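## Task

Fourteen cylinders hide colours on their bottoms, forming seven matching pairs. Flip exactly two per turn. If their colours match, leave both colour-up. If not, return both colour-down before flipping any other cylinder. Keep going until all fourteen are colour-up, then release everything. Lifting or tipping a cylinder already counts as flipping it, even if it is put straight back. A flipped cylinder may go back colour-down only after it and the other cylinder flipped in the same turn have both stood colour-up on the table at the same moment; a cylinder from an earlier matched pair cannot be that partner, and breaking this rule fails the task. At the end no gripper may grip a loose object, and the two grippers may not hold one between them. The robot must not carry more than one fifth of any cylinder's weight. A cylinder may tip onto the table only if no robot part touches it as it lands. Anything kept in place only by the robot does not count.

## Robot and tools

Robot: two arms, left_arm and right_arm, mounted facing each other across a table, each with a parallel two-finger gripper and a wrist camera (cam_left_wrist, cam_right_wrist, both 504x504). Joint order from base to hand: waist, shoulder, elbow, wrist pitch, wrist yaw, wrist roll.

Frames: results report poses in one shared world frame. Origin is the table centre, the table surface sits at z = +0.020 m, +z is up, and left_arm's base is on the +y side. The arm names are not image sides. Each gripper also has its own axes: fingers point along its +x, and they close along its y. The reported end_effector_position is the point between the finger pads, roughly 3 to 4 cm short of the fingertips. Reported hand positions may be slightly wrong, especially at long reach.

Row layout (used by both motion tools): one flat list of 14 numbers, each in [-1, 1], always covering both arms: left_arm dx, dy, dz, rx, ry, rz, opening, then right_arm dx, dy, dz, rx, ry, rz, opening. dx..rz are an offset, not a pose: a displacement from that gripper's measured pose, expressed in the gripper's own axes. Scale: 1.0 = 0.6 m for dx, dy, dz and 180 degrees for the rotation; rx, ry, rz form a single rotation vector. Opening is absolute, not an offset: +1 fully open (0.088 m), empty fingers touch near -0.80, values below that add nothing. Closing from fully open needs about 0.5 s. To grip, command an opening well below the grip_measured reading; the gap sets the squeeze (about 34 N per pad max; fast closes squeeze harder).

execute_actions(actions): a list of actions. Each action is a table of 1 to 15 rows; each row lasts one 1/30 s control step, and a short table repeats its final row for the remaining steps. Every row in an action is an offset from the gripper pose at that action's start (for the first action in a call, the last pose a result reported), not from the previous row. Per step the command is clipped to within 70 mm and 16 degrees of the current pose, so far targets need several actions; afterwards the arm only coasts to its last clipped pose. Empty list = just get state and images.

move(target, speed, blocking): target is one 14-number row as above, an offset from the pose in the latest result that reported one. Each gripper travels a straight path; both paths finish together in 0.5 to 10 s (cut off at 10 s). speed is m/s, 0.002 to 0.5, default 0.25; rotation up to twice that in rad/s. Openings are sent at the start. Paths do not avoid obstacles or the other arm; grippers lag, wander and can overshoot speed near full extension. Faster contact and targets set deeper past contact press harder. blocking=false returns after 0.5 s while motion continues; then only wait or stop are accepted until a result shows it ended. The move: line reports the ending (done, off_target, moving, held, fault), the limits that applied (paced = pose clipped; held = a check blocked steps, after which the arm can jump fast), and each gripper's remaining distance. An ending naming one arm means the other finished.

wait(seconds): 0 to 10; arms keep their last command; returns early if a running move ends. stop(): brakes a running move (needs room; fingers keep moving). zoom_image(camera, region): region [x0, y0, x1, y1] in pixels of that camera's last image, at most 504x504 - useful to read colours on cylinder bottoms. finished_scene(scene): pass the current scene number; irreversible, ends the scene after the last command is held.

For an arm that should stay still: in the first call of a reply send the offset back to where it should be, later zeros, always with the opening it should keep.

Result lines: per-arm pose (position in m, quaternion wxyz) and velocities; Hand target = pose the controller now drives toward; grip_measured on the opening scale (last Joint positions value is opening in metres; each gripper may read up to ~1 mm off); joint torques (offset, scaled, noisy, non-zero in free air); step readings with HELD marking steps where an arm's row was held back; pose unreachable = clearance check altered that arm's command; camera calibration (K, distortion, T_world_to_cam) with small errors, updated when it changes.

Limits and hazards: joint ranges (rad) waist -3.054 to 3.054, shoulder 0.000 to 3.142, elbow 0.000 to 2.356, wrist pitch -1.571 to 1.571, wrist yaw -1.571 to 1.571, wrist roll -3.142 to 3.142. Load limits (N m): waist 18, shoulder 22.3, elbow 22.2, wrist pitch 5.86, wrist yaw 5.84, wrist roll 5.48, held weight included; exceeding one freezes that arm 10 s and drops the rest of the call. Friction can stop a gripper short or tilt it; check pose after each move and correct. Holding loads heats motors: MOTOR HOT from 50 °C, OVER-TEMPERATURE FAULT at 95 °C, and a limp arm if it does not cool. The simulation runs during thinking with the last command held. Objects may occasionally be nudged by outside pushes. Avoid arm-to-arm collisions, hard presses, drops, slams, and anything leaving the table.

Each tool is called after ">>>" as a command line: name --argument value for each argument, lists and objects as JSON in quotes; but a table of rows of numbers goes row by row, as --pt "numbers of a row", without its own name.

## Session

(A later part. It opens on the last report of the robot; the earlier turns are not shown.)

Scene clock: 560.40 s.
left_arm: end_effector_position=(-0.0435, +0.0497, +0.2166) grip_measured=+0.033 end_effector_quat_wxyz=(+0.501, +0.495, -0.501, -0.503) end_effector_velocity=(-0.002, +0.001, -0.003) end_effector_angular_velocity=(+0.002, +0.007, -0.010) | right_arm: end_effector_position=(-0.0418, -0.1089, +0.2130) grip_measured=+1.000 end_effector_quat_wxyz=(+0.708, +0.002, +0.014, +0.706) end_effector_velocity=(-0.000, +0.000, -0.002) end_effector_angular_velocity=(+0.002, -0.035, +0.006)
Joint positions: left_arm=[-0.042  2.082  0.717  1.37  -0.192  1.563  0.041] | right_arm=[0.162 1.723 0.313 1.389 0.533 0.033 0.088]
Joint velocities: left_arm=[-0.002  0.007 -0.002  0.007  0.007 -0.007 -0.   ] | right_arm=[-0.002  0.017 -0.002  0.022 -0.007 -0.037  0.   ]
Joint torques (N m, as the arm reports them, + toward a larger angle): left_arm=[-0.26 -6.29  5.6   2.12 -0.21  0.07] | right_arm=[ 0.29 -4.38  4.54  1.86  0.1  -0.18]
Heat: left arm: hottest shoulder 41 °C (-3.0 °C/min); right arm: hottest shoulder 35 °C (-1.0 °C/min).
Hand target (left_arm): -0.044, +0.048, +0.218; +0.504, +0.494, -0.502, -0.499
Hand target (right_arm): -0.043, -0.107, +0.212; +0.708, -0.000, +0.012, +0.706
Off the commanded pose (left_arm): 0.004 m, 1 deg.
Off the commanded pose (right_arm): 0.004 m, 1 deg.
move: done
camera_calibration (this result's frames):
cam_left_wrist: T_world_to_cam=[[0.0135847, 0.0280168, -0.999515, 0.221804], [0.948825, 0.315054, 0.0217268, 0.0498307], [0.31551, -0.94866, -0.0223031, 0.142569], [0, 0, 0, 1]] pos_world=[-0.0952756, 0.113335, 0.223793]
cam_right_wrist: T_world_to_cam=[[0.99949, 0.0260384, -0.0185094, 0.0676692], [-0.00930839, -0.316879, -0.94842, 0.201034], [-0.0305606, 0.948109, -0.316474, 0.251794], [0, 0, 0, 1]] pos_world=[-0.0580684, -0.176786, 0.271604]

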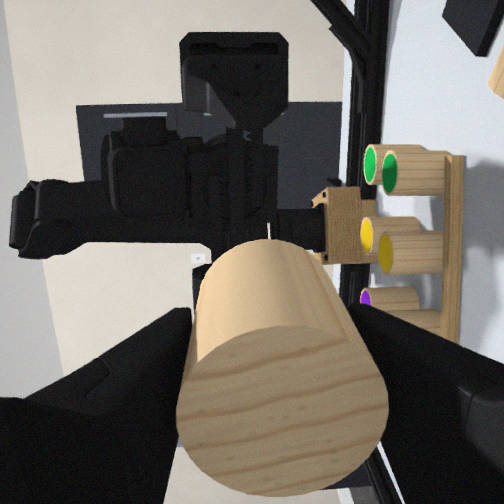

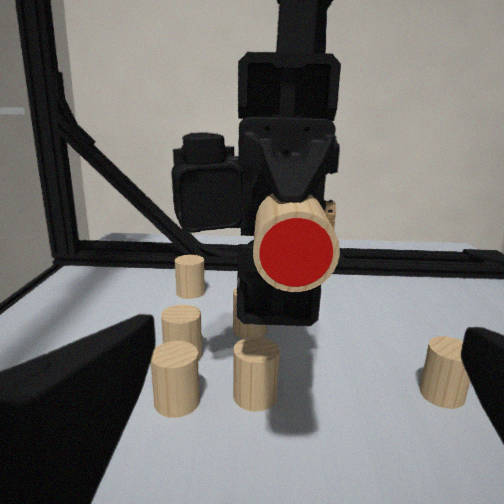

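>>> move --target '[0,0,0,0,0,0,-0.4,0.181,0.001,0.003,-0.007,-0.004,0,1]' --speed 0.15

>>> move --target '[0,0,0,0,0,0,-0.4,0,0,0,0,0,0,-0.4]'

>>> move --target '[0,0,0,0,0,0,1,0,0,0,0,0,0,-0.4]'

>>> move --target '[0,0,0,0.004,0,0,1,-0.14,0,0,0,0,0,-0.4]'

>>> move --target '[-0.304,-0.094,0.0475,0,0,-0.5,0.55,-0.3,-0.372,-0.086,0,0.505,0,-0.4]' --speed 0.35

Scene clock: 566.30 s.
left_arm: end_effector_position=(-0.0435, +0.0496, +0.2165) grip_measured=+0.033 end_effector_quat_wxyz=(+0.501, +0.495, -0.501, -0.502) end_effector_velocity=(+0.000, +0.002, -0.003) end_effector_angular_velocity=(+0.012, +0.020, +0.005) | right_arm: end_effector_position=(-0.0421, -0.0034, +0.2160) grip_measured=+1.000 end_effector_quat_wxyz=(+0.708, +0.004, +0.003, +0.706) end_effector_velocity=(+0.002, +0.002, -0.000) end_effector_angular_velocity=(-0.002, -0.008, -0.000)
Joint positions: left_arm=[-0.042  2.083  0.718  1.37  -0.192  1.564  0.041] | right_arm=[-0.004  1.972  0.707  1.266  0.368  0.008  0.088]
Joint velocities: left_arm=[-0.002 -0.002 -0.007 -0.007 -0.007 -0.022 -0.   ] | right_arm=[-0.007  0.002  0.007 -0.007 -0.007 -0.007  0.   ]
Joint torques (N m, as the arm reports them, + toward a larger angle): left_arm=[ 0.   -7.    4.51  1.71  0.   -0.05] | right_arm=[ 0.04 -6.6   5.72  1.59 -0.08 -0.19]
Heat: left arm: hottest shoulder 41 °C (-2.0 °C/min); right arm: hottest shoulder 35 °C (+0.0 °C/min).
Hand target (left_arm): -0.043, +0.050, +0.217; +0.501, +0.495, -0.501, -0.503
Hand target (right_arm): -0.042, -0.000, +0.213; +0.708, -0.002, +0.002, +0.706
Off the commanded pose (left_arm): 0.000 m, 0 deg.
Off the commanded pose (right_arm): 0.004 m, 1 deg.
move: done
camera_calibration (this result's frames):
cam_left_wrist: T_world_to_cam=[[0.0138906, 0.0276405, -0.999521, 0.221735], [0.948818, 0.315064, 0.0218987, 0.0498824], [0.315519, -0.948668, -0.0218494, 0.142316], [0, 0, 0, 1]] pos_world=[-0.0953127, 0.113165, 0.223646]
cam_right_wrist: T_world_to_cam=[[0.999664, 0.0256873, -0.00361052, 0.0620206], [0.00423645, -0.298994, -0.954246, 0.239215], [-0.0255915, 0.953909, -0.299002, 0.149112], [0, 0, 0, 1]] pos_world=[-0.0591971, -0.0723089, 0.273078]

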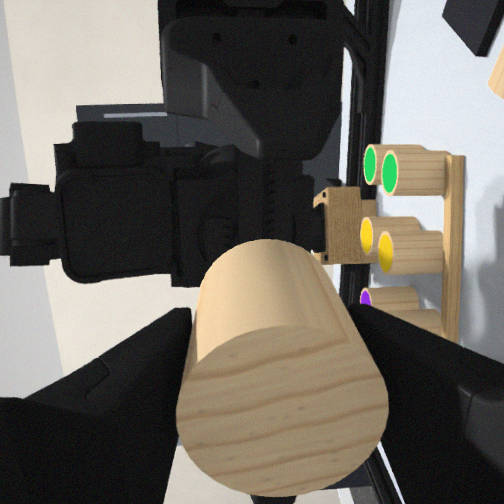

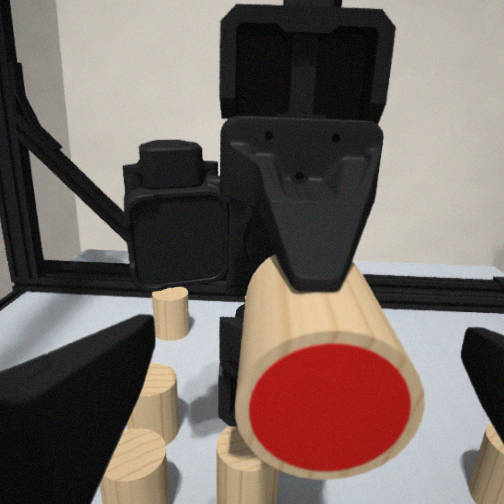

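Scene clock: 566.80 s.
left_arm: end_effector_position=(-0.0443, +0.0496, +0.2165) grip_measured=+0.033 end_effector_quat_wxyz=(+0.501, +0.495, -0.501, -0.503) end_effector_velocity=(-0.000, -0.000, -0.001) end_effector_angular_velocity=(+0.012, +0.020, +0.005) | right_arm: end_effector_position=(-0.0415, -0.0032, +0.2161) grip_measured=+0.026 end_effector_quat_wxyz=(+0.709, +0.004, +0.002, +0.705) end_effector_velocity=(+0.000, -0.000, -0.001) end_effector_angular_velocity=(-0.007, -0.010, +0.005)
Joint positions: left_arm=[-0.043  2.083  0.718  1.37  -0.191  1.564  0.041] | right_arm=[-0.005  1.972  0.708  1.266  0.369  0.008  0.04 ]
Joint velocities: left_arm=[-0.002 -0.007  0.002 -0.022 -0.007 -0.022 -0.   ] | right_arm=[-0.002 -0.002 -0.002 -0.007 -0.007 -0.007  0.   ]
Joint torques (N m, as the arm reports them, + toward a larger angle): left_arm=[ 0.06 -6.84  4.47  1.72 -0.04 -0.03] | right_arm=[ 0.12 -8.18  4.44  1.81 -0.06 -0.01]
Heat: left arm: hottest shoulder 41 °C (-2.0 °C/min); right arm: hottest shoulder 35 °C (+0.0 °C/min).
Hand target (left_arm): -0.044, +0.050, +0.217; +0.502, +0.495, -0.501, -0.502
Hand target (right_arm): -0.042, -0.003, +0.216; +0.708, +0.004, +0.002, +0.706
Off the commanded pose (left_arm): 0.001 m, 0 deg.
Off the commanded pose (right_arm): 0.001 m, 0 deg.
move: done
camera_calibration (this result's frames):
cam_left_wrist: T_world_to_cam=[[0.0139591, 0.0276076, -0.999521, 0.221748], [0.949536, 0.312892, 0.0219033, 0.0506705], [0.313347, -0.949387, -0.0218467, 0.142551], [0, 0, 0, 1]] pos_world=[-0.0958769, 0.11336, 0.223646]
cam_right_wrist: T_world_to_cam=[[0.999719, 0.0234004, -0.00374007, 0.0614954], [0.00342047, -0.298664, -0.954352, 0.239375], [-0.0234493, 0.954072, -0.29866, 0.149025], [0, 0, 0, 1]] pos_world=[-0.0588024, -0.0721272, 0.273185]

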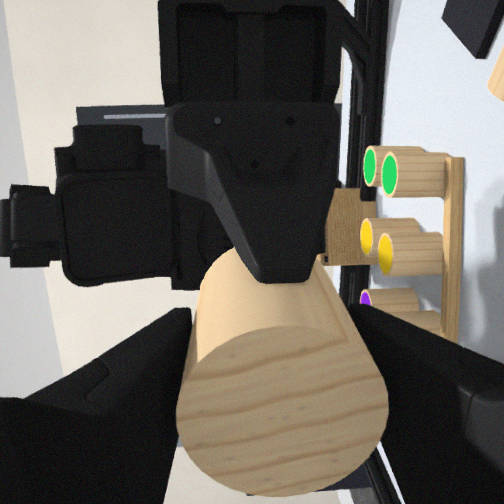

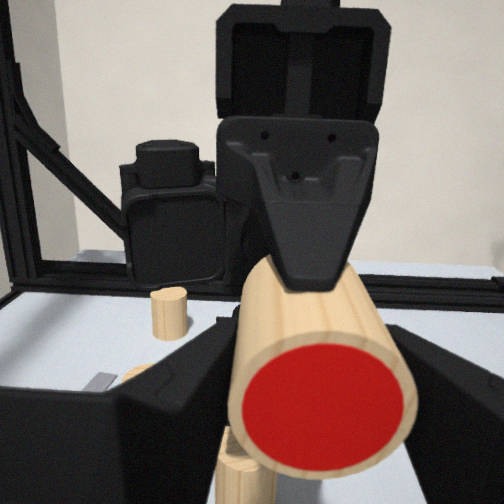

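Scene clock: 567.50 s.
left_arm: end_effector_position=(-0.0443, +0.0496, +0.2165) grip_measured=+1.000 end_effector_quat_wxyz=(+0.501, +0.495, -0.501, -0.503) end_effector_velocity=(-0.002, +0.001, -0.002) end_effector_angular_velocity=(+0.017, +0.004, -0.010) | right_arm: end_effector_position=(-0.0415, -0.0032, +0.2161) grip_measured=+0.025 end_effector_quat_wxyz=(+0.709, +0.004, +0.002, +0.705) end_effector_velocity=(+0.000, -0.000, -0.001) end_effector_angular_velocity=(-0.007, -0.010, +0.005)
Joint positions: left_arm=[-0.043  2.083  0.718  1.37  -0.191  1.564  0.088] | right_arm=[-0.005  1.972  0.708  1.266  0.369  0.008  0.04 ]
Joint velocities: left_arm=[-0.002 -0.007 -0.002 -0.022  0.007 -0.007  0.   ] | right_arm=[-0.002 -0.002 -0.002 -0.007 -0.007 -0.007 -0.   ]
Joint torques (N m, as the arm reports them, + toward a larger angle): left_arm=[ 0.04 -6.97  4.57  1.78  0.01 -0.02] | right_arm=[ 0.03 -8.14  4.43  1.82  0.01  0.  ]
Heat: left arm: hottest shoulder 41 °C (-2.0 °C/min); right arm: hottest shoulder 35 °C (+0.0 °C/min).
Hand target (left_arm): -0.044, +0.050, +0.217; +0.501, +0.495, -0.501, -0.503
Hand target (right_arm): -0.042, -0.003, +0.216; +0.709, +0.004, +0.002, +0.705
Off the commanded pose (left_arm): 0.000 m, 0 deg.
Off the commanded pose (right_arm): 0.000 m, 0 deg.
move: done
camera_calibration (this result's frames):
cam_left_wrist: T_world_to_cam=[[0.0139591, 0.0276076, -0.999521, 0.221748], [0.949536, 0.312892, 0.0219033, 0.0506705], [0.313347, -0.949387, -0.0218467, 0.142551], [0, 0, 0, 1]] pos_world=[-0.0958769, 0.11336, 0.223646]
cam_right_wrist: T_world_to_cam=[[0.999719, 0.0234004, -0.00374007, 0.0614954], [0.00342047, -0.298664, -0.954352, 0.239375], [-0.0234493, 0.954072, -0.29866, 0.149025], [0, 0, 0, 1]] pos_world=[-0.0588024, -0.0721272, 0.273185]

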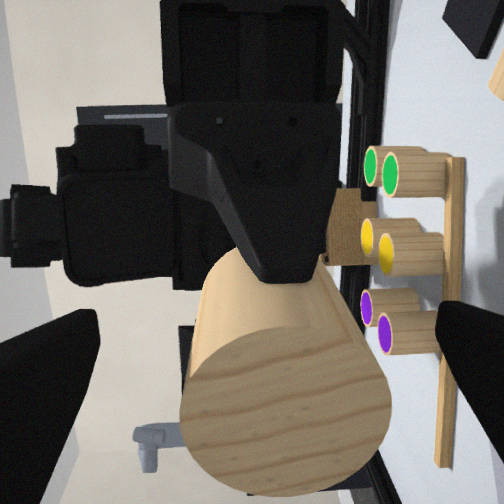

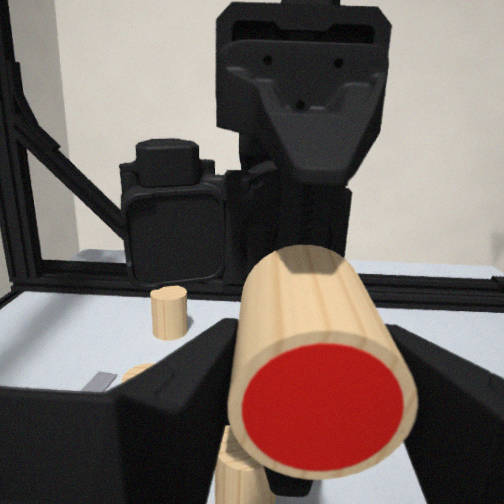

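Scene clock: 568.43 s.
left_arm: end_effector_position=(-0.0443, +0.0496, +0.2165) grip_measured=+1.000 end_effector_quat_wxyz=(+0.499, +0.497, -0.504, -0.501) end_effector_velocity=(-0.002, +0.003, -0.004) end_effector_angular_velocity=(+0.017, -0.025, +0.000) | right_arm: end_effector_position=(-0.0425, -0.0845, +0.2144) grip_measured=+0.025 end_effector_quat_wxyz=(+0.709, +0.001, +0.003, +0.705) end_effector_velocity=(+0.001, -0.002, -0.005) end_effector_angular_velocity=(-0.024, -0.020, +0.005)
Joint positions: left_arm=[-0.043  2.083  0.718  1.37  -0.191  1.573  0.088] | right_arm=[0.116 1.794 0.399 1.391 0.489 0.008 0.04 ]
Joint velocities: left_arm=[-0.007 -0.002 -0.012 -0.007 -0.007  0.022  0.   ] | right_arm=[-0.002 -0.007 -0.012 -0.022 -0.007 -0.007 -0.   ]
Joint torques (N m, as the arm reports them, + toward a larger angle): left_arm=[ 0.01 -6.87  4.44  1.73 -0.01  0.06] | right_arm=[ 0.23 -7.15  2.76  1.97  0.18  0.  ]
Heat: left arm: hottest shoulder 42 °C (-1.0 °C/min); right arm: hottest shoulder 35 °C (+0.0 °C/min).
Hand target (left_arm): -0.044, +0.050, +0.217; +0.498, +0.498, -0.504, -0.500
Hand target (right_arm): -0.042, -0.087, +0.216; +0.709, +0.004, +0.003, +0.705
Off the commanded pose (left_arm): 0.000 m, 0 deg.
Off the commanded pose (right_arm): 0.003 m, 0 deg.
move: done
camera_calibration (this result's frames):
cam_left_wrist: T_world_to_cam=[[0.0227267, 0.0275313, -0.999363, 0.222105], [0.949295, 0.312932, 0.030209, 0.0488595], [0.313564, -0.949376, -0.0190235, 0.141949], [0, 0, 0, 1]] pos_world=[-0.0959399, 0.113359, 0.223188]
cam_right_wrist: T_world_to_cam=[[0.999707, 0.0241505, -0.00175025, 0.0640236], [0.00564976, -0.302937, -0.952994, 0.212879], [-0.0235455, 0.952704, -0.302985, 0.226834], [0, 0, 0, 1]] pos_world=[-0.0598666, -0.153163, 0.271711]

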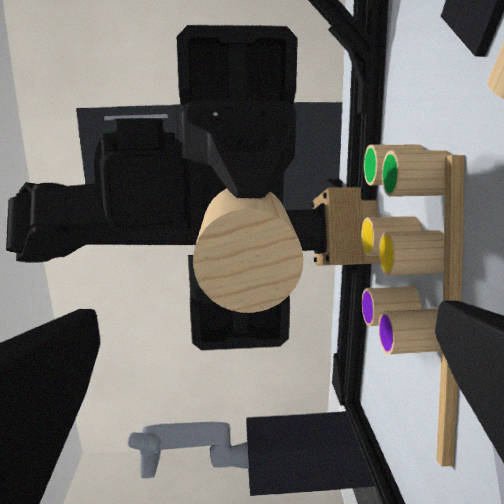

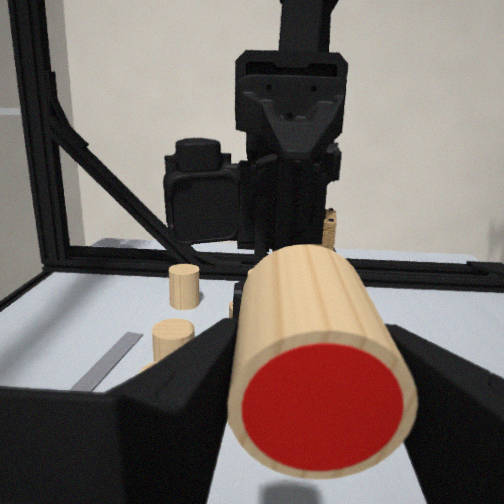

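Scene clock: 571.20 s.
left_arm: end_effector_position=(-0.0700, +0.2326, +0.1585) grip_measured=+0.550 end_effector_quat_wxyz=(+0.001, +0.708, -0.003, -0.707) end_effector_velocity=(+0.000, +0.006, -0.000) end_effector_angular_velocity=(+0.037, -0.004, +0.005) | right_arm: end_effector_position=(+0.1776, -0.2668, +0.1627) grip_measured=+0.025 end_effector_quat_wxyz=(+0.501, -0.501, +0.507, +0.490) end_effector_velocity=(+0.000, -0.005, -0.002) end_effector_angular_velocity=(-0.031, +0.009, +0.015)
Joint positions: left_arm=[-0.154  1.749  1.118 -0.934 -0.003  1.262  0.066] | right_arm=[-0.871  1.399  0.888 -1.072  0.013 -0.486  0.04 ]
Joint velocities: left_arm=[-0.002  0.007  0.007 -0.037  0.007 -0.007 -0.   ] | right_arm=[-0.007  0.012  0.002 -0.022  0.007 -0.022 -0.   ]
Joint torques (N m, as the arm reports them, + toward a larger angle): left_arm=[-0.3  -5.15  6.69  0.03  0.25 -0.12] | right_arm=[-0.29 -3.95  6.9  -0.06  0.08 -0.21]
Heat: left arm: hottest shoulder 42 °C (-1.0 °C/min); right arm: hottest shoulder 35 °C (+0.0 °C/min).
Hand target (left_arm): -0.072, +0.231, +0.159; +0.000, +0.706, -0.001, -0.709
Hand target (right_arm): +0.180, -0.265, +0.164; +0.501, -0.504, +0.506, +0.490
Off the commanded pose (left_arm): 0.001 m, 0 deg.
Off the commanded pose (right_arm): 0.002 m, 1 deg.
move: done
camera_calibration (this result's frames):
cam_left_wrist: T_world_to_cam=[[0.0237485, 0.999371, 0.0263436, -0.228936], [0.946046, -0.0309837, 0.322548, 0.0512661], [0.323161, 0.0172622, -0.946186, 0.245372], [0, 0, 0, 1]] pos_world=[-0.122358, 0.226145, 0.221663]
cam_right_wrist: T_world_to_cam=[[0.999653, -0.0120217, -0.0234478, -0.157809], [-0.00399431, -0.948712, 0.316115, -0.269899], [-0.0260455, -0.315912, -0.948431, 0.157017], [0, 0, 0, 1]] pos_world=[0.160766, -0.20835, 0.230538]

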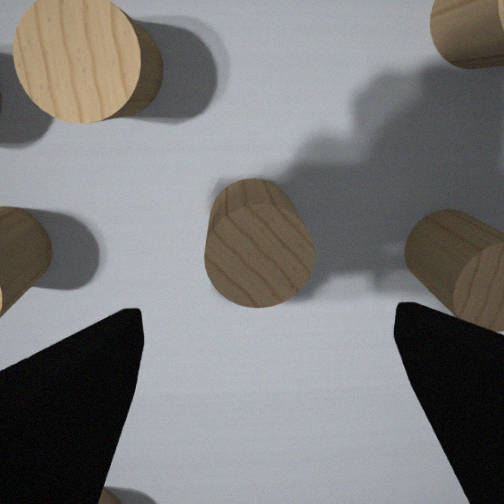

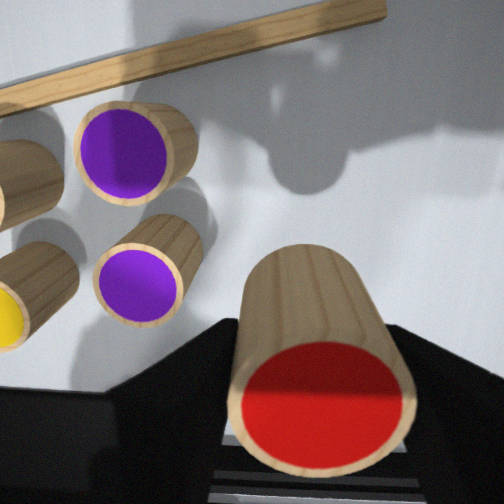

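>>> move --target '[0.14,-0.002,0.004,0,0,0,0.55,0.15,-0.005,0,0,0,0,-0.4]' --speed 0.08

>>> move --target '[0,0,0,0,0,0,-0.4,0,0,0,0,0,0,0.5]'

>>> move --target '[-0.14,-0.004,0,0,0,0,-0.4,-0.14,0,0,0,0,0,0.5]'

Scene clock: 575.63 s.
left_arm: end_effector_position=(-0.0717, +0.2314, +0.0779) grip_measured=+0.550 end_effector_quat_wxyz=(+0.004, +0.706, -0.006, -0.708) end_effector_velocity=(-0.001, -0.003, +0.001) end_effector_angular_velocity=(-0.014, -0.003, +0.005) | right_arm: end_effector_position=(+0.1817, -0.2657, +0.0776) grip_measured=+0.024 end_effector_quat_wxyz=(+0.506, -0.499, +0.504, +0.490) end_effector_velocity=(-0.005, -0.003, -0.000) end_effector_angular_velocity=(-0.008, +0.030, +0.005)
Joint positions: left_arm=[-0.158  1.916  0.96  -0.601 -0.003  1.259  0.066] | right_arm=[-0.885  1.572  0.663 -0.662  0.014 -0.496  0.04 ]
Joint velocities: left_arm=[-0.002 -0.002  0.002  0.007 -0.007 -0.007 -0.   ] | right_arm=[-0.002 -0.002 -0.002 -0.022 -0.022 -0.007 -0.   ]
Joint torques (N m, as the arm reports them, + toward a larger angle): left_arm=[-0.27 -5.33  4.2   0.48  0.04 -0.09] | right_arm=[-0.19 -3.82  3.32  0.91 -0.03 -0.2 ]
Heat: left arm: hottest shoulder 41 °C (-2.0 °C/min); right arm: hottest shoulder 35 °C (+0.0 °C/min).
Hand target (left_arm): -0.072, +0.234, +0.075; +0.001, +0.708, -0.003, -0.707
Hand target (right_arm): +0.181, -0.269, +0.073; +0.501, -0.501, +0.507, +0.490
Off the commanded pose (left_arm): 0.004 m, 1 deg.
Off the commanded pose (right_arm): 0.006 m, 1 deg.
move: done
camera_calibration (this result's frames):
cam_left_wrist: T_world_to_cam=[[0.0249668, 0.999532, 0.0176784, -0.224795], [0.947043, -0.0293113, 0.319767, 0.0786978], [0.320136, 0.00875865, -0.947331, 0.171557], [0, 0, 0, 1]] pos_world=[-0.123839, 0.225494, 0.141331]
cam_right_wrist: T_world_to_cam=[[0.999738, -0.0152437, -0.0170877, -0.165319], [-0.00927697, -0.951863, 0.306383, -0.241065], [-0.0209356, -0.306144, -0.951755, 0.0787543], [0, 0, 0, 1]] pos_world=[0.164688, -0.207871, 0.145988]

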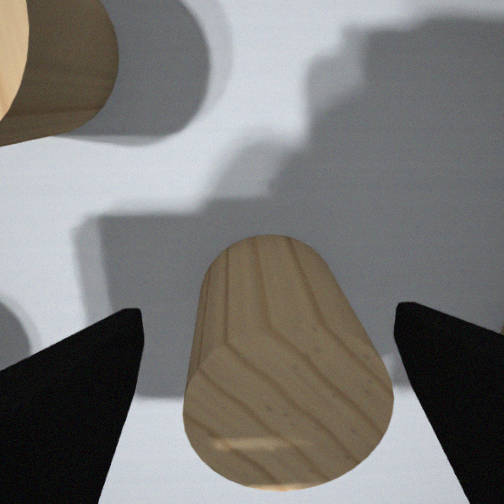

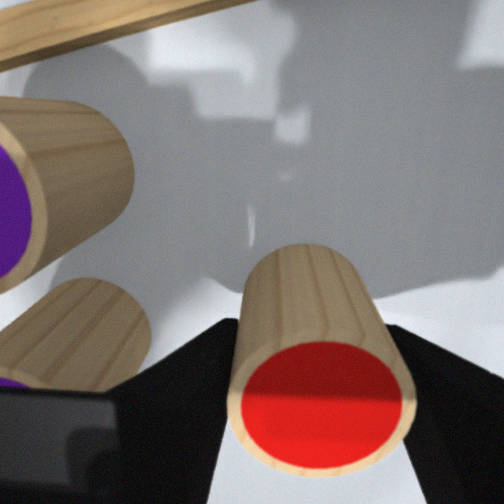

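Scene clock: 576.30 s.
left_arm: end_effector_position=(-0.0717, +0.2315, +0.0779) grip_measured=+0.034 end_effector_quat_wxyz=(+0.004, +0.707, -0.006, -0.708) end_effector_velocity=(+0.001, +0.002, +0.000) end_effector_angular_velocity=(+0.005, -0.009, -0.010) | right_arm: end_effector_position=(+0.1818, -0.2653, +0.0776) grip_measured=+0.498 end_effector_quat_wxyz=(+0.507, -0.499, +0.503, +0.491) end_effector_velocity=(+0.000, +0.002, +0.001) end_effector_angular_velocity=(+0.014, +0.000, +0.005)
Joint positions: left_arm=[-0.158  1.916  0.96  -0.602 -0.003  1.259  0.041] | right_arm=[-0.885  1.572  0.663 -0.66   0.013 -0.496  0.063]
Joint velocities: left_arm=[-0.002 -0.002 -0.002 -0.007 -0.007  0.007 -0.   ] | right_arm=[-0.002 -0.007 -0.002  0.007 -0.007 -0.007  0.001]
Joint torques (N m, as the arm reports them, + toward a larger angle): left_arm=[-0.01 -6.2   4.65  0.3   0.04 -0.01] | right_arm=[ 0.05 -5.13  4.45 -0.02 -0.02 -0.02]
Heat: left arm: hottest shoulder 41 °C (-2.0 °C/min); right arm: hottest shoulder 35 °C (+0.0 °C/min).
Hand target (left_arm): -0.072, +0.231, +0.078; +0.004, +0.706, -0.006, -0.708
Hand target (right_arm): +0.182, -0.266, +0.078; +0.506, -0.499, +0.504, +0.490
Off the commanded pose (left_arm): 0.000 m, 0 deg.
Off the commanded pose (right_arm): 0.000 m, 0 deg.
move: done
camera_calibration (this result's frames):
cam_left_wrist: T_world_to_cam=[[0.0253437, 0.999509, 0.0184089, -0.22498], [0.946954, -0.0299044, 0.319975, 0.0787691], [0.320368, 0.00932299, -0.947247, 0.171417], [0, 0, 0, 1]] pos_world=[-0.123805, 0.225627, 0.141311]
cam_right_wrist: T_world_to_cam=[[0.999745, -0.0152177, -0.0166893, -0.165454], [-0.00940545, -0.952326, 0.304936, -0.240749], [-0.0205341, -0.304701, -0.952227, 0.0792], [0, 0, 0, 1]] pos_world=[0.164774, -0.207657, 0.146068]

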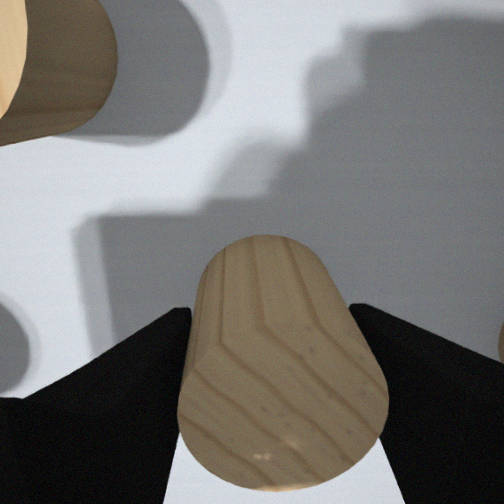

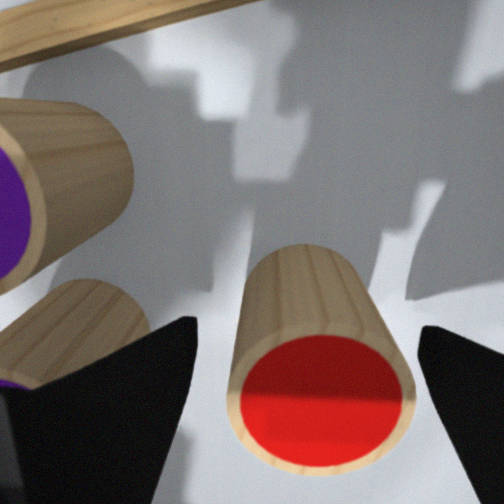

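Scene clock: 577.20 s.
left_arm: end_effector_position=(-0.0703, +0.2378, +0.1558) grip_measured=+0.034 end_effector_quat_wxyz=(-0.003, +0.709, -0.000, -0.706) end_effector_velocity=(-0.000, +0.003, +0.002) end_effector_angular_velocity=(+0.009, -0.011, -0.015) | right_arm: end_effector_position=(+0.1801, -0.2675, +0.1571) grip_measured=+0.500 end_effector_quat_wxyz=(+0.501, -0.501, +0.508, +0.490) end_effector_velocity=(-0.003, -0.005, +0.002) end_effector_angular_velocity=(-0.020, +0.019, -0.010)
Joint positions: left_arm=[-0.161  1.744  1.1   -0.932 -0.003  1.258  0.041] | right_arm=[-0.883  1.41   0.874 -1.049  0.013 -0.496  0.063]
Joint velocities: left_arm=[-0.007 -0.002  0.007 -0.022 -0.007  0.007 -0.   ] | right_arm=[-0.002 -0.002  0.007 -0.037 -0.007  0.007 -0.   ]
Joint torques (N m, as the arm reports them, + toward a larger angle): left_arm=[-0.33 -6.98  6.7   0.    0.04 -0.08] | right_arm=[ 0.33 -5.54  6.62 -0.11 -0.03  0.09]
Heat: left arm: hottest shoulder 42 °C (-1.0 °C/min); right arm: hottest shoulder 35 °C (+0.0 °C/min).
Hand target (left_arm): -0.072, +0.235, +0.162; +0.004, +0.706, -0.006, -0.708
Hand target (right_arm): +0.181, -0.265, +0.161; +0.507, -0.499, +0.503, +0.491
Off the commanded pose (left_arm): 0.007 m, 1 deg.
Off the commanded pose (right_arm): 0.005 m, 1 deg.
move: done
camera_calibration (this result's frames):
cam_left_wrist: T_world_to_cam=[[0.0259472, 0.999004, 0.0363083, -0.235276], [0.945057, -0.0363536, 0.324879, 0.0534377], [0.325876, 0.0258837, -0.945058, 0.240797], [0, 0, 0, 1]] pos_world=[-0.122867, 0.230752, 0.218749]
cam_right_wrist: T_world_to_cam=[[0.99961, -0.0135972, -0.0243825, -0.160777], [-0.00513267, -0.947996, 0.31824, -0.268775], [-0.0274417, -0.317991, -0.947697, 0.151105], [0, 0, 0, 1]] pos_world=[0.163481, -0.208934, 0.224817]

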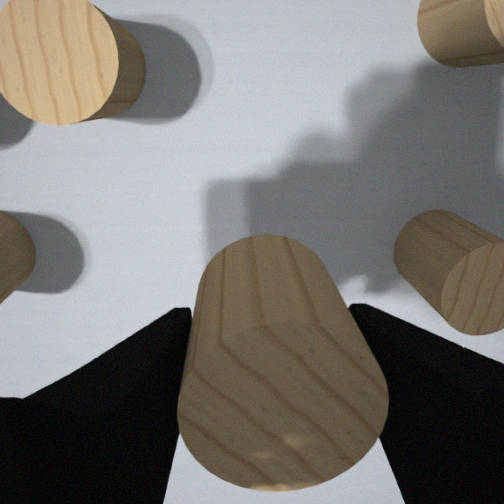

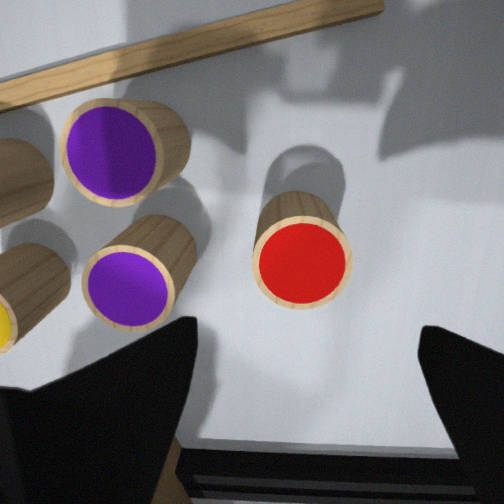

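>>> move --target '[-0.104,0.318,-0.042,0,0,0.505,-0.4,-0.095,0.376,0.26,0,-0.501,0,1]' --speed 0.35

Scene clock: 581.87 s.
left_arm: end_effector_position=(-0.0466, +0.0496, +0.2173) grip_measured=+0.033 end_effector_quat_wxyz=(+0.497, +0.498, -0.505, -0.499) end_effector_velocity=(+0.002, -0.001, +0.002) end_effector_angular_velocity=(-0.017, +0.026, +0.010) | right_arm: end_effector_position=(-0.0419, -0.1106, +0.2120) grip_measured=+1.000 end_effector_quat_wxyz=(+0.711, +0.000, +0.012, +0.703) end_effector_velocity=(-0.001, +0.001, +0.001) end_effector_angular_velocity=(+0.015, +0.002, +0.005)
Joint positions: left_arm=[-0.05   2.082  0.72   1.367 -0.199  1.579  0.041] | right_arm=[0.17  1.727 0.309 1.397 0.549 0.028 0.088]
Joint velocities: left_arm=[ 0.002  0.007  0.002  0.022 -0.007 -0.022  0.   ] | right_arm=[-0.002  0.022  0.002  0.037 -0.007 -0.007  0.   ]
Joint torques (N m, as the arm reports them, + toward a larger angle): left_arm=[ 0.26 -6.39  5.58  2.09  0.18  0.06] | right_arm=[ 0.46 -4.31  4.67  1.91  0.14 -0.17]
Heat: left arm: hottest shoulder 42 °C (-1.0 °C/min); right arm: hottest shoulder 35 °C (+0.0 °C/min).
Hand target (left_arm): -0.047, +0.047, +0.219; +0.498, +0.496, -0.509, -0.497
Hand target (right_arm): -0.044, -0.109, +0.212; +0.711, -0.002, +0.010, +0.703
Off the commanded pose (left_arm): 0.003 m, 0 deg.
Off the commanded pose (right_arm): 0.005 m, 1 deg.
move: done
camera_calibration (this result's frames):
cam_left_wrist: T_world_to_cam=[[0.0293849, 0.0267443, -0.99921, 0.223252], [0.948943, 0.313353, 0.0362937, 0.0497272], [0.314076, -0.94926, -0.016171, 0.142077], [0, 0, 0, 1]] pos_world=[-0.0983714, 0.113315, 0.223569]
cam_right_wrist: T_world_to_cam=[[0.999743, 0.0184988, -0.0130819, 0.0658156], [-0.00654441, -0.317003, -0.948402, 0.199616], [-0.0216913, 0.948244, -0.316801, 0.253454], [0, 0, 0, 1]] pos_world=[-0.0589946, -0.178275, 0.270472]

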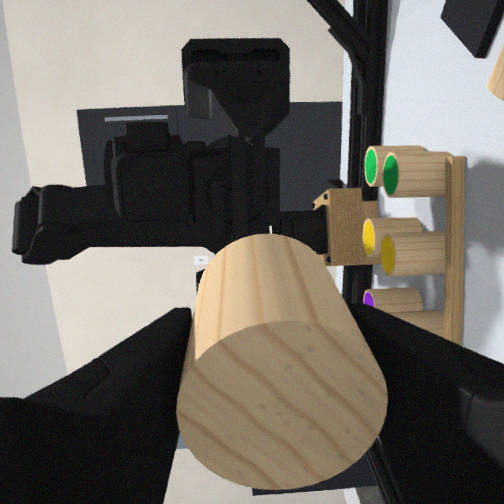

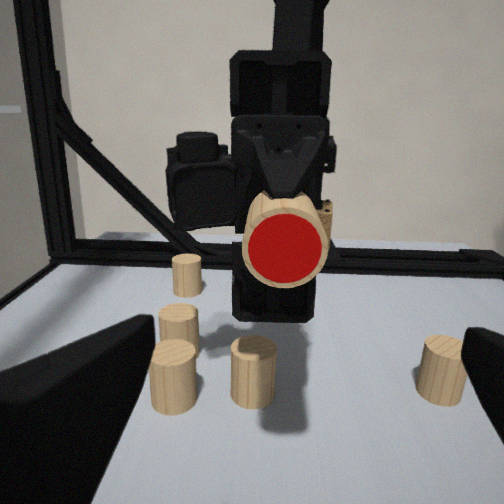

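>>> move --target '[0,0,0,0,0,0,-0.4,0.181,0.006,0.006,-0.006,-0.004,0.003,1]' --speed 0.15

>>> move --target '[0,0,0,0,0,0,-0.4,0,0,0,0,0,0,-0.4]'

>>> move --target '[0,0,0,0,0,0,1,0,0,0,0,0,0,-0.4]'

>>> move --target '[0,0,0,-0.003,0,0,1,-0.14,0,0,0,0,0,-0.4]'

>>> move --target '[-0.454,-0.095,0.014,0,0,-0.5,0.55,-0.2,-0.382,-0.086,0,0.505,0,-0.4]' --speed 0.35

Scene clock: 586.00 s.
left_arm: end_effector_position=(-0.0465, +0.0495, +0.2172) grip_measured=+0.033 end_effector_quat_wxyz=(+0.497, +0.498, -0.505, -0.499) end_effector_velocity=(+0.000, +0.001, -0.001) end_effector_angular_velocity=(+0.007, +0.006, +0.005) | right_arm: end_effector_position=(-0.0444, -0.0049, +0.2170) grip_measured=+1.000 end_effector_quat_wxyz=(+0.708, +0.003, +0.002, +0.707) end_effector_velocity=(+0.002, +0.002, -0.000) end_effector_angular_velocity=(-0.002, -0.008, -0.000)
Joint positions: left_arm=[-0.05   2.083  0.72   1.368 -0.198  1.579  0.041] | right_arm=[0.004 1.967 0.705 1.264 0.374 0.006 0.088]
Joint velocities: left_arm=[-0.002 -0.002 -0.002 -0.007 -0.007 -0.007  0.   ] | right_arm=[-0.007  0.002  0.007 -0.007 -0.007 -0.007  0.   ]
Joint torques (N m, as the arm reports them, + toward a larger angle): left_arm=[-0.09 -7.02  4.35  1.69 -0.01 -0.02] | right_arm=[-0.01 -6.82  5.73  1.62 -0.09 -0.17]
Heat: left arm: hottest shoulder 42 °C (-1.0 °C/min); right arm: hottest shoulder 35 °C (+0.0 °C/min).
Hand target (left_arm): -0.047, +0.050, +0.217; +0.497, +0.498, -0.505, -0.499
Hand target (right_arm): -0.045, -0.002, +0.214; +0.707, -0.002, +0.001, +0.707
Off the commanded pose (left_arm): 0.000 m, 0 deg.
Off the commanded pose (right_arm): 0.004 m, 1 deg.
move: done
camera_calibration (this result's frames):
cam_left_wrist: T_world_to_cam=[[0.0293087, 0.0263709, -0.999222, 0.223212], [0.948946, 0.313366, 0.0361042, 0.0497067], [0.314075, -0.949266, -0.0158402, 0.141865], [0, 0, 0, 1]] pos_world=[-0.0982672, 0.113205, 0.22349]
cam_right_wrist: T_world_to_cam=[[0.999618, 0.0275919, -0.00184109, 0.0640014], [0.00648582, -0.298652, -0.95434, 0.239813], [-0.0268819, 0.953963, -0.298717, 0.150713], [0, 0, 0, 1]] pos_world=[-0.0614809, -0.0739197, 0.274001]

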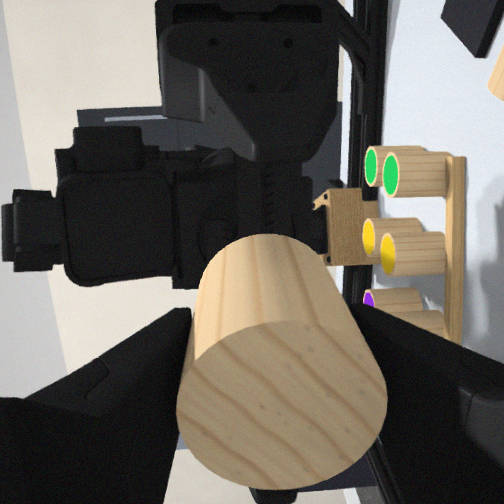

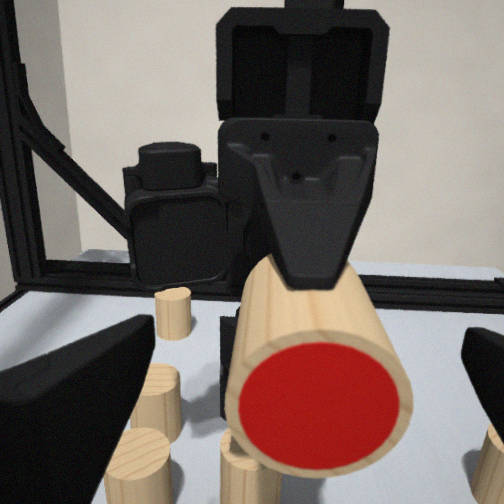

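Scene clock: 586.50 s.
left_arm: end_effector_position=(-0.0464, +0.0495, +0.2172) grip_measured=+0.033 end_effector_quat_wxyz=(+0.498, +0.499, -0.505, -0.499) end_effector_velocity=(+0.000, +0.002, +0.003) end_effector_angular_velocity=(-0.007, -0.006, +0.005) | right_arm: end_effector_position=(-0.0445, -0.0049, +0.2170) grip_measured=+0.025 end_effector_quat_wxyz=(+0.707, +0.003, +0.002, +0.707) end_effector_velocity=(-0.002, -0.000, +0.002) end_effector_angular_velocity=(+0.007, +0.010, +0.020)
Joint positions: left_arm=[-0.05   2.083  0.72   1.368 -0.199  1.579  0.041] | right_arm=[0.004 1.967 0.705 1.264 0.373 0.006 0.04 ]
Joint velocities: left_arm=[-0.002 -0.007 -0.007  0.007 -0.007  0.007 -0.   ] | right_arm=[-0.002 -0.002 -0.002  0.007 -0.022  0.007 -0.   ]
Joint torques (N m, as the arm reports them, + toward a larger angle): left_arm=[-0.03 -6.94  4.54  1.75  0.04 -0.03] | right_arm=[ 0.01 -8.12  4.41  1.8   0.03 -0.01]
Heat: left arm: hottest shoulder 42 °C (-2.0 °C/min); right arm: hottest shoulder 35 °C (+0.0 °C/min).
Hand target (left_arm): -0.047, +0.050, +0.217; +0.497, +0.498, -0.505, -0.499
Hand target (right_arm): -0.044, -0.005, +0.217; +0.708, +0.003, +0.002, +0.707
Off the commanded pose (left_arm): 0.000 m, 0 deg.
Off the commanded pose (right_arm): 0.000 m, 0 deg.
move: done
camera_calibration (this result's frames):
cam_left_wrist: T_world_to_cam=[[0.0292842, 0.0263941, -0.999223, 0.223206], [0.948707, 0.31409, 0.0361003, 0.049552], [0.314799, -0.949026, -0.0158424, 0.14185], [0, 0, 0, 1]] pos_world=[-0.098201, 0.113164, 0.223491]
cam_right_wrist: T_world_to_cam=[[0.999596, 0.0283545, -0.00183971, 0.0641187], [0.00671497, -0.298647, -0.95434, 0.239824], [-0.0276093, 0.953942, -0.298716, 0.150677], [0, 0, 0, 1]] pos_world=[-0.0615431, -0.0739326, 0.274001]

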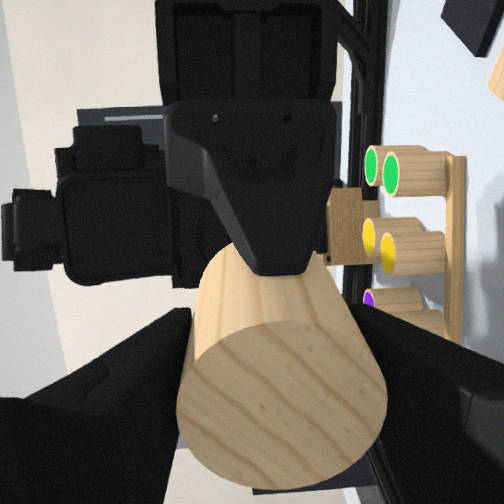

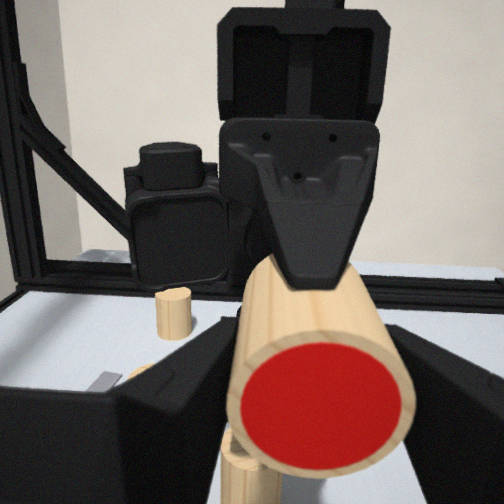

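Scene clock: 587.20 s.
left_arm: end_effector_position=(-0.0464, +0.0495, +0.2172) grip_measured=+1.000 end_effector_quat_wxyz=(+0.498, +0.499, -0.505, -0.499) end_effector_velocity=(+0.000, +0.001, -0.001) end_effector_angular_velocity=(+0.007, +0.006, +0.005) | right_arm: end_effector_position=(-0.0445, -0.0049, +0.2170) grip_measured=+0.024 end_effector_quat_wxyz=(+0.707, +0.003, +0.002, +0.707) end_effector_velocity=(-0.002, -0.001, -0.001) end_effector_angular_velocity=(-0.007, -0.025, +0.010)
Joint positions: left_arm=[-0.05   2.083  0.72   1.368 -0.199  1.579  0.088] | right_arm=[0.004 1.967 0.705 1.264 0.373 0.006 0.04 ]
Joint velocities: left_arm=[-0.002 -0.002 -0.002 -0.007 -0.007 -0.007  0.   ] | right_arm=[ 0.002 -0.002 -0.002 -0.007 -0.007 -0.022 -0.   ]
Joint torques (N m, as the arm reports them, + toward a larger angle): left_arm=[-0.07 -6.94  4.56  1.73 -0.01 -0.06] | right_arm=[ 0.05 -8.15  4.44  1.8   0.01  0.  ]
Heat: left arm: hottest shoulder 42 °C (-2.0 °C/min); right arm: hottest shoulder 35 °C (+0.0 °C/min).
Hand target (left_arm): -0.046, +0.049, +0.217; +0.498, +0.499, -0.505, -0.499
Hand target (right_arm): -0.045, -0.005, +0.217; +0.707, +0.003, +0.002, +0.707
Off the commanded pose (left_arm): 0.000 m, 0 deg.
Off the commanded pose (right_arm): 0.000 m, 0 deg.
move: done
camera_calibration (this result's frames):
cam_left_wrist: T_world_to_cam=[[0.0292842, 0.0263941, -0.999223, 0.223206], [0.948707, 0.31409, 0.0361003, 0.049552], [0.314799, -0.949026, -0.0158424, 0.14185], [0, 0, 0, 1]] pos_world=[-0.098201, 0.113164, 0.223491]
cam_right_wrist: T_world_to_cam=[[0.999596, 0.0283545, -0.00183971, 0.0641187], [0.00671497, -0.298647, -0.95434, 0.239824], [-0.0276093, 0.953942, -0.298716, 0.150677], [0, 0, 0, 1]] pos_world=[-0.0615431, -0.0739326, 0.274001]

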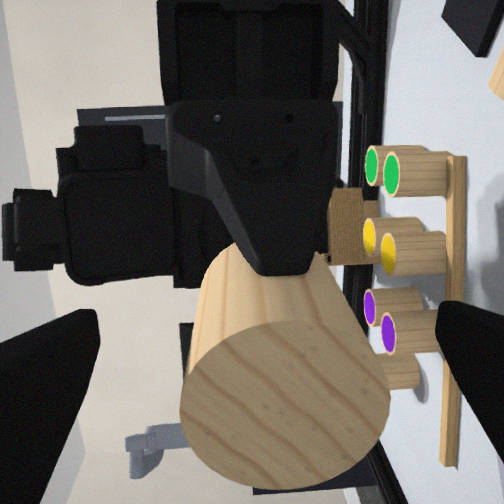

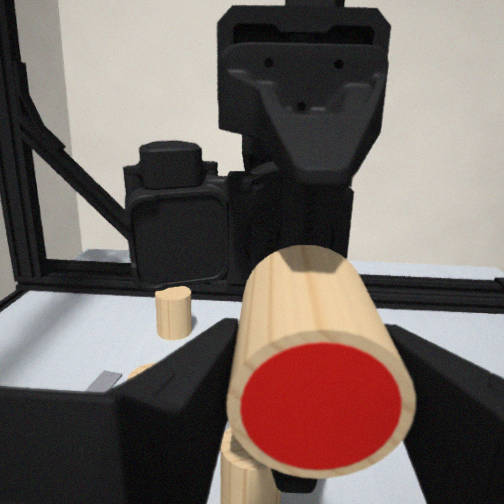

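Scene clock: 588.13 s.
left_arm: end_effector_position=(-0.0464, +0.0495, +0.2172) grip_measured=+1.000 end_effector_quat_wxyz=(+0.499, +0.497, -0.504, -0.500) end_effector_velocity=(+0.000, +0.002, -0.003) end_effector_angular_velocity=(+0.012, +0.020, +0.005) | right_arm: end_effector_position=(-0.0451, -0.0862, +0.2155) grip_measured=+0.024 end_effector_quat_wxyz=(+0.707, +0.001, +0.003, +0.707) end_effector_velocity=(+0.002, -0.003, -0.004) end_effector_angular_velocity=(-0.015, -0.015, -0.005)
Joint positions: left_arm=[-0.05   2.083  0.72   1.368 -0.199  1.574  0.088] | right_arm=[0.125 1.787 0.397 1.387 0.493 0.006 0.04 ]
Joint velocities: left_arm=[-0.002 -0.002 -0.007 -0.007 -0.007 -0.022  0.   ] | right_arm=[ 0.002 -0.002 -0.012 -0.007  0.007 -0.007  0.   ]
Joint torques (N m, as the arm reports them, + toward a larger angle): left_arm=[-0.08 -7.    4.51  1.7  -0.01 -0.15] | right_arm=[ 0.24 -7.27  2.85  2.    0.09  0.02]
Heat: left arm: hottest shoulder 42 °C (-2.0 °C/min); right arm: hottest shoulder 35 °C (+0.0 °C/min).
Hand target (left_arm): -0.046, +0.049, +0.217; +0.500, +0.496, -0.503, -0.501
Hand target (right_arm): -0.044, -0.089, +0.217; +0.707, +0.003, +0.002, +0.707
Off the commanded pose (left_arm): 0.000 m, 0 deg.
Off the commanded pose (right_arm): 0.003 m, 0 deg.
move: done
camera_calibration (this result's frames):
cam_left_wrist: T_world_to_cam=[[0.0235672, 0.0264369, -0.999373, 0.222971], [0.948908, 0.314058, 0.0306851, 0.0507394], [0.314672, -0.949036, -0.0176847, 0.142245], [0, 0, 0, 1]] pos_world=[-0.0981623, 0.113166, 0.22379]
cam_right_wrist: T_world_to_cam=[[0.999576, 0.0291131, -0.000172898, 0.0666853], [0.00863853, -0.302259, -0.953187, 0.213632], [-0.0278025, 0.952781, -0.302382, 0.228361], [0, 0, 0, 1]] pos_world=[-0.0621535, -0.154947, 0.272695]

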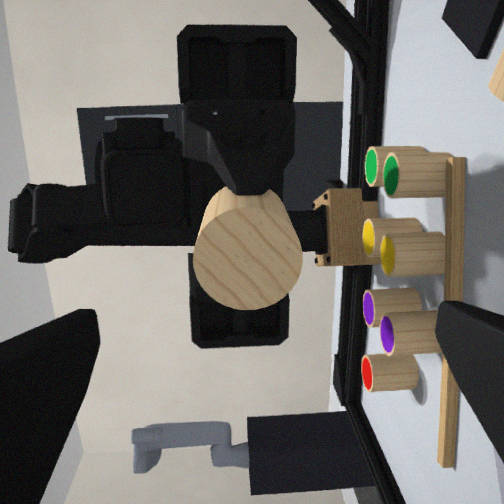

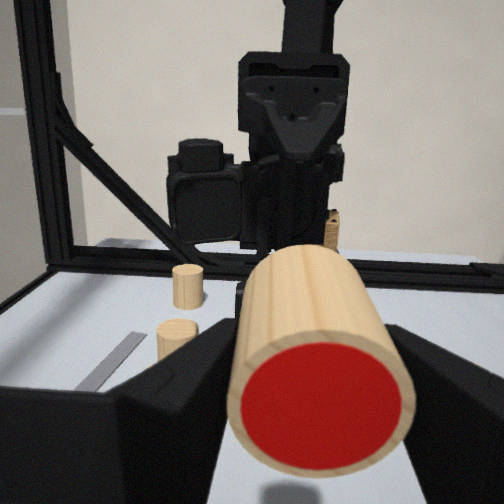

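Scene clock: 590.90 s.
left_arm: end_effector_position=(-0.0522, +0.3224, +0.1572) grip_measured=+0.550 end_effector_quat_wxyz=(+0.002, +0.708, -0.002, -0.706) end_effector_velocity=(+0.002, +0.009, -0.001) end_effector_angular_velocity=(+0.041, -0.008, +0.005) | right_arm: end_effector_position=(+0.1819, -0.2075, +0.1648) grip_measured=+0.024 end_effector_quat_wxyz=(+0.501, -0.503, +0.504, +0.492) end_effector_velocity=(-0.003, -0.005, -0.000) end_effector_angular_velocity=(-0.031, +0.022, +0.019)
Joint positions: left_arm=[-0.205  1.408  0.768 -0.927 -0.004  1.21   0.066] | right_arm=[-0.779  1.609  1.091 -1.063  0.013 -0.4    0.04 ]
Joint velocities: left_arm=[-0.002  0.002 -0.002 -0.037  0.007 -0.007 -0.   ] | right_arm=[-0.002  0.007  0.007 -0.037 -0.007 -0.022 -0.   ]
Joint torques (N m, as the arm reports them, + toward a larger angle): left_arm=[-0.22 -2.99  6.66  0.04  0.28 -0.1 ] | right_arm=[-0.26 -5.09  7.15 -0.04  0.1  -0.22]
Heat: left arm: hottest shoulder 42 °C (-2.0 °C/min); right arm: hottest shoulder 35 °C (+0.0 °C/min).
Hand target (left_arm): -0.054, +0.321, +0.158; +0.001, +0.706, -0.001, -0.708
Hand target (right_arm): +0.184, -0.206, +0.165; +0.500, -0.505, +0.504, +0.491
Off the commanded pose (left_arm): 0.002 m, 0 deg.
Off the commanded pose (right_arm): 0.003 m, 1 deg.
move: done
camera_calibration (this result's frames):
cam_left_wrist: T_world_to_cam=[[0.0225692, 0.999381, 0.026974, -0.319183], [0.945705, -0.030092, 0.32363, 0.0370908], [0.324241, 0.0182054, -0.945799, 0.236568], [0, 0, 0, 1]] pos_world=[-0.104578, 0.315794, 0.220352]
cam_right_wrist: T_world_to_cam=[[0.999751, -0.00661956, -0.0212955, -0.160677], [0.000400941, -0.94944, 0.313949, -0.214881], [-0.022297, -0.31388, -0.949201, 0.177739], [0, 0, 0, 1]] pos_world=[0.164687, -0.149292, 0.23275]

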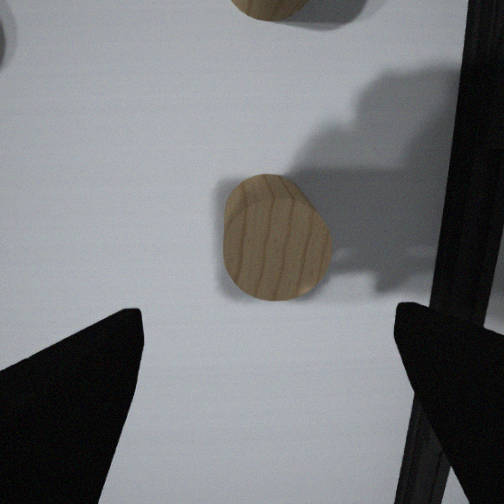

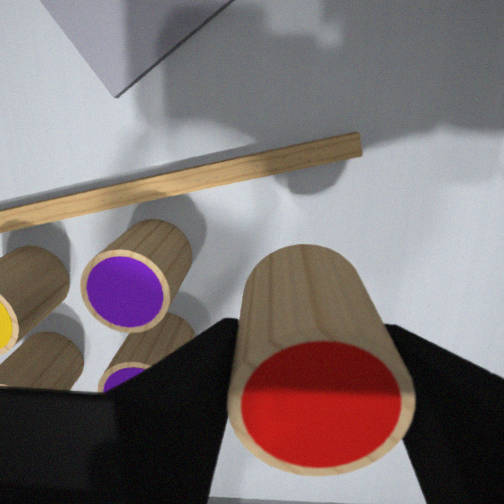

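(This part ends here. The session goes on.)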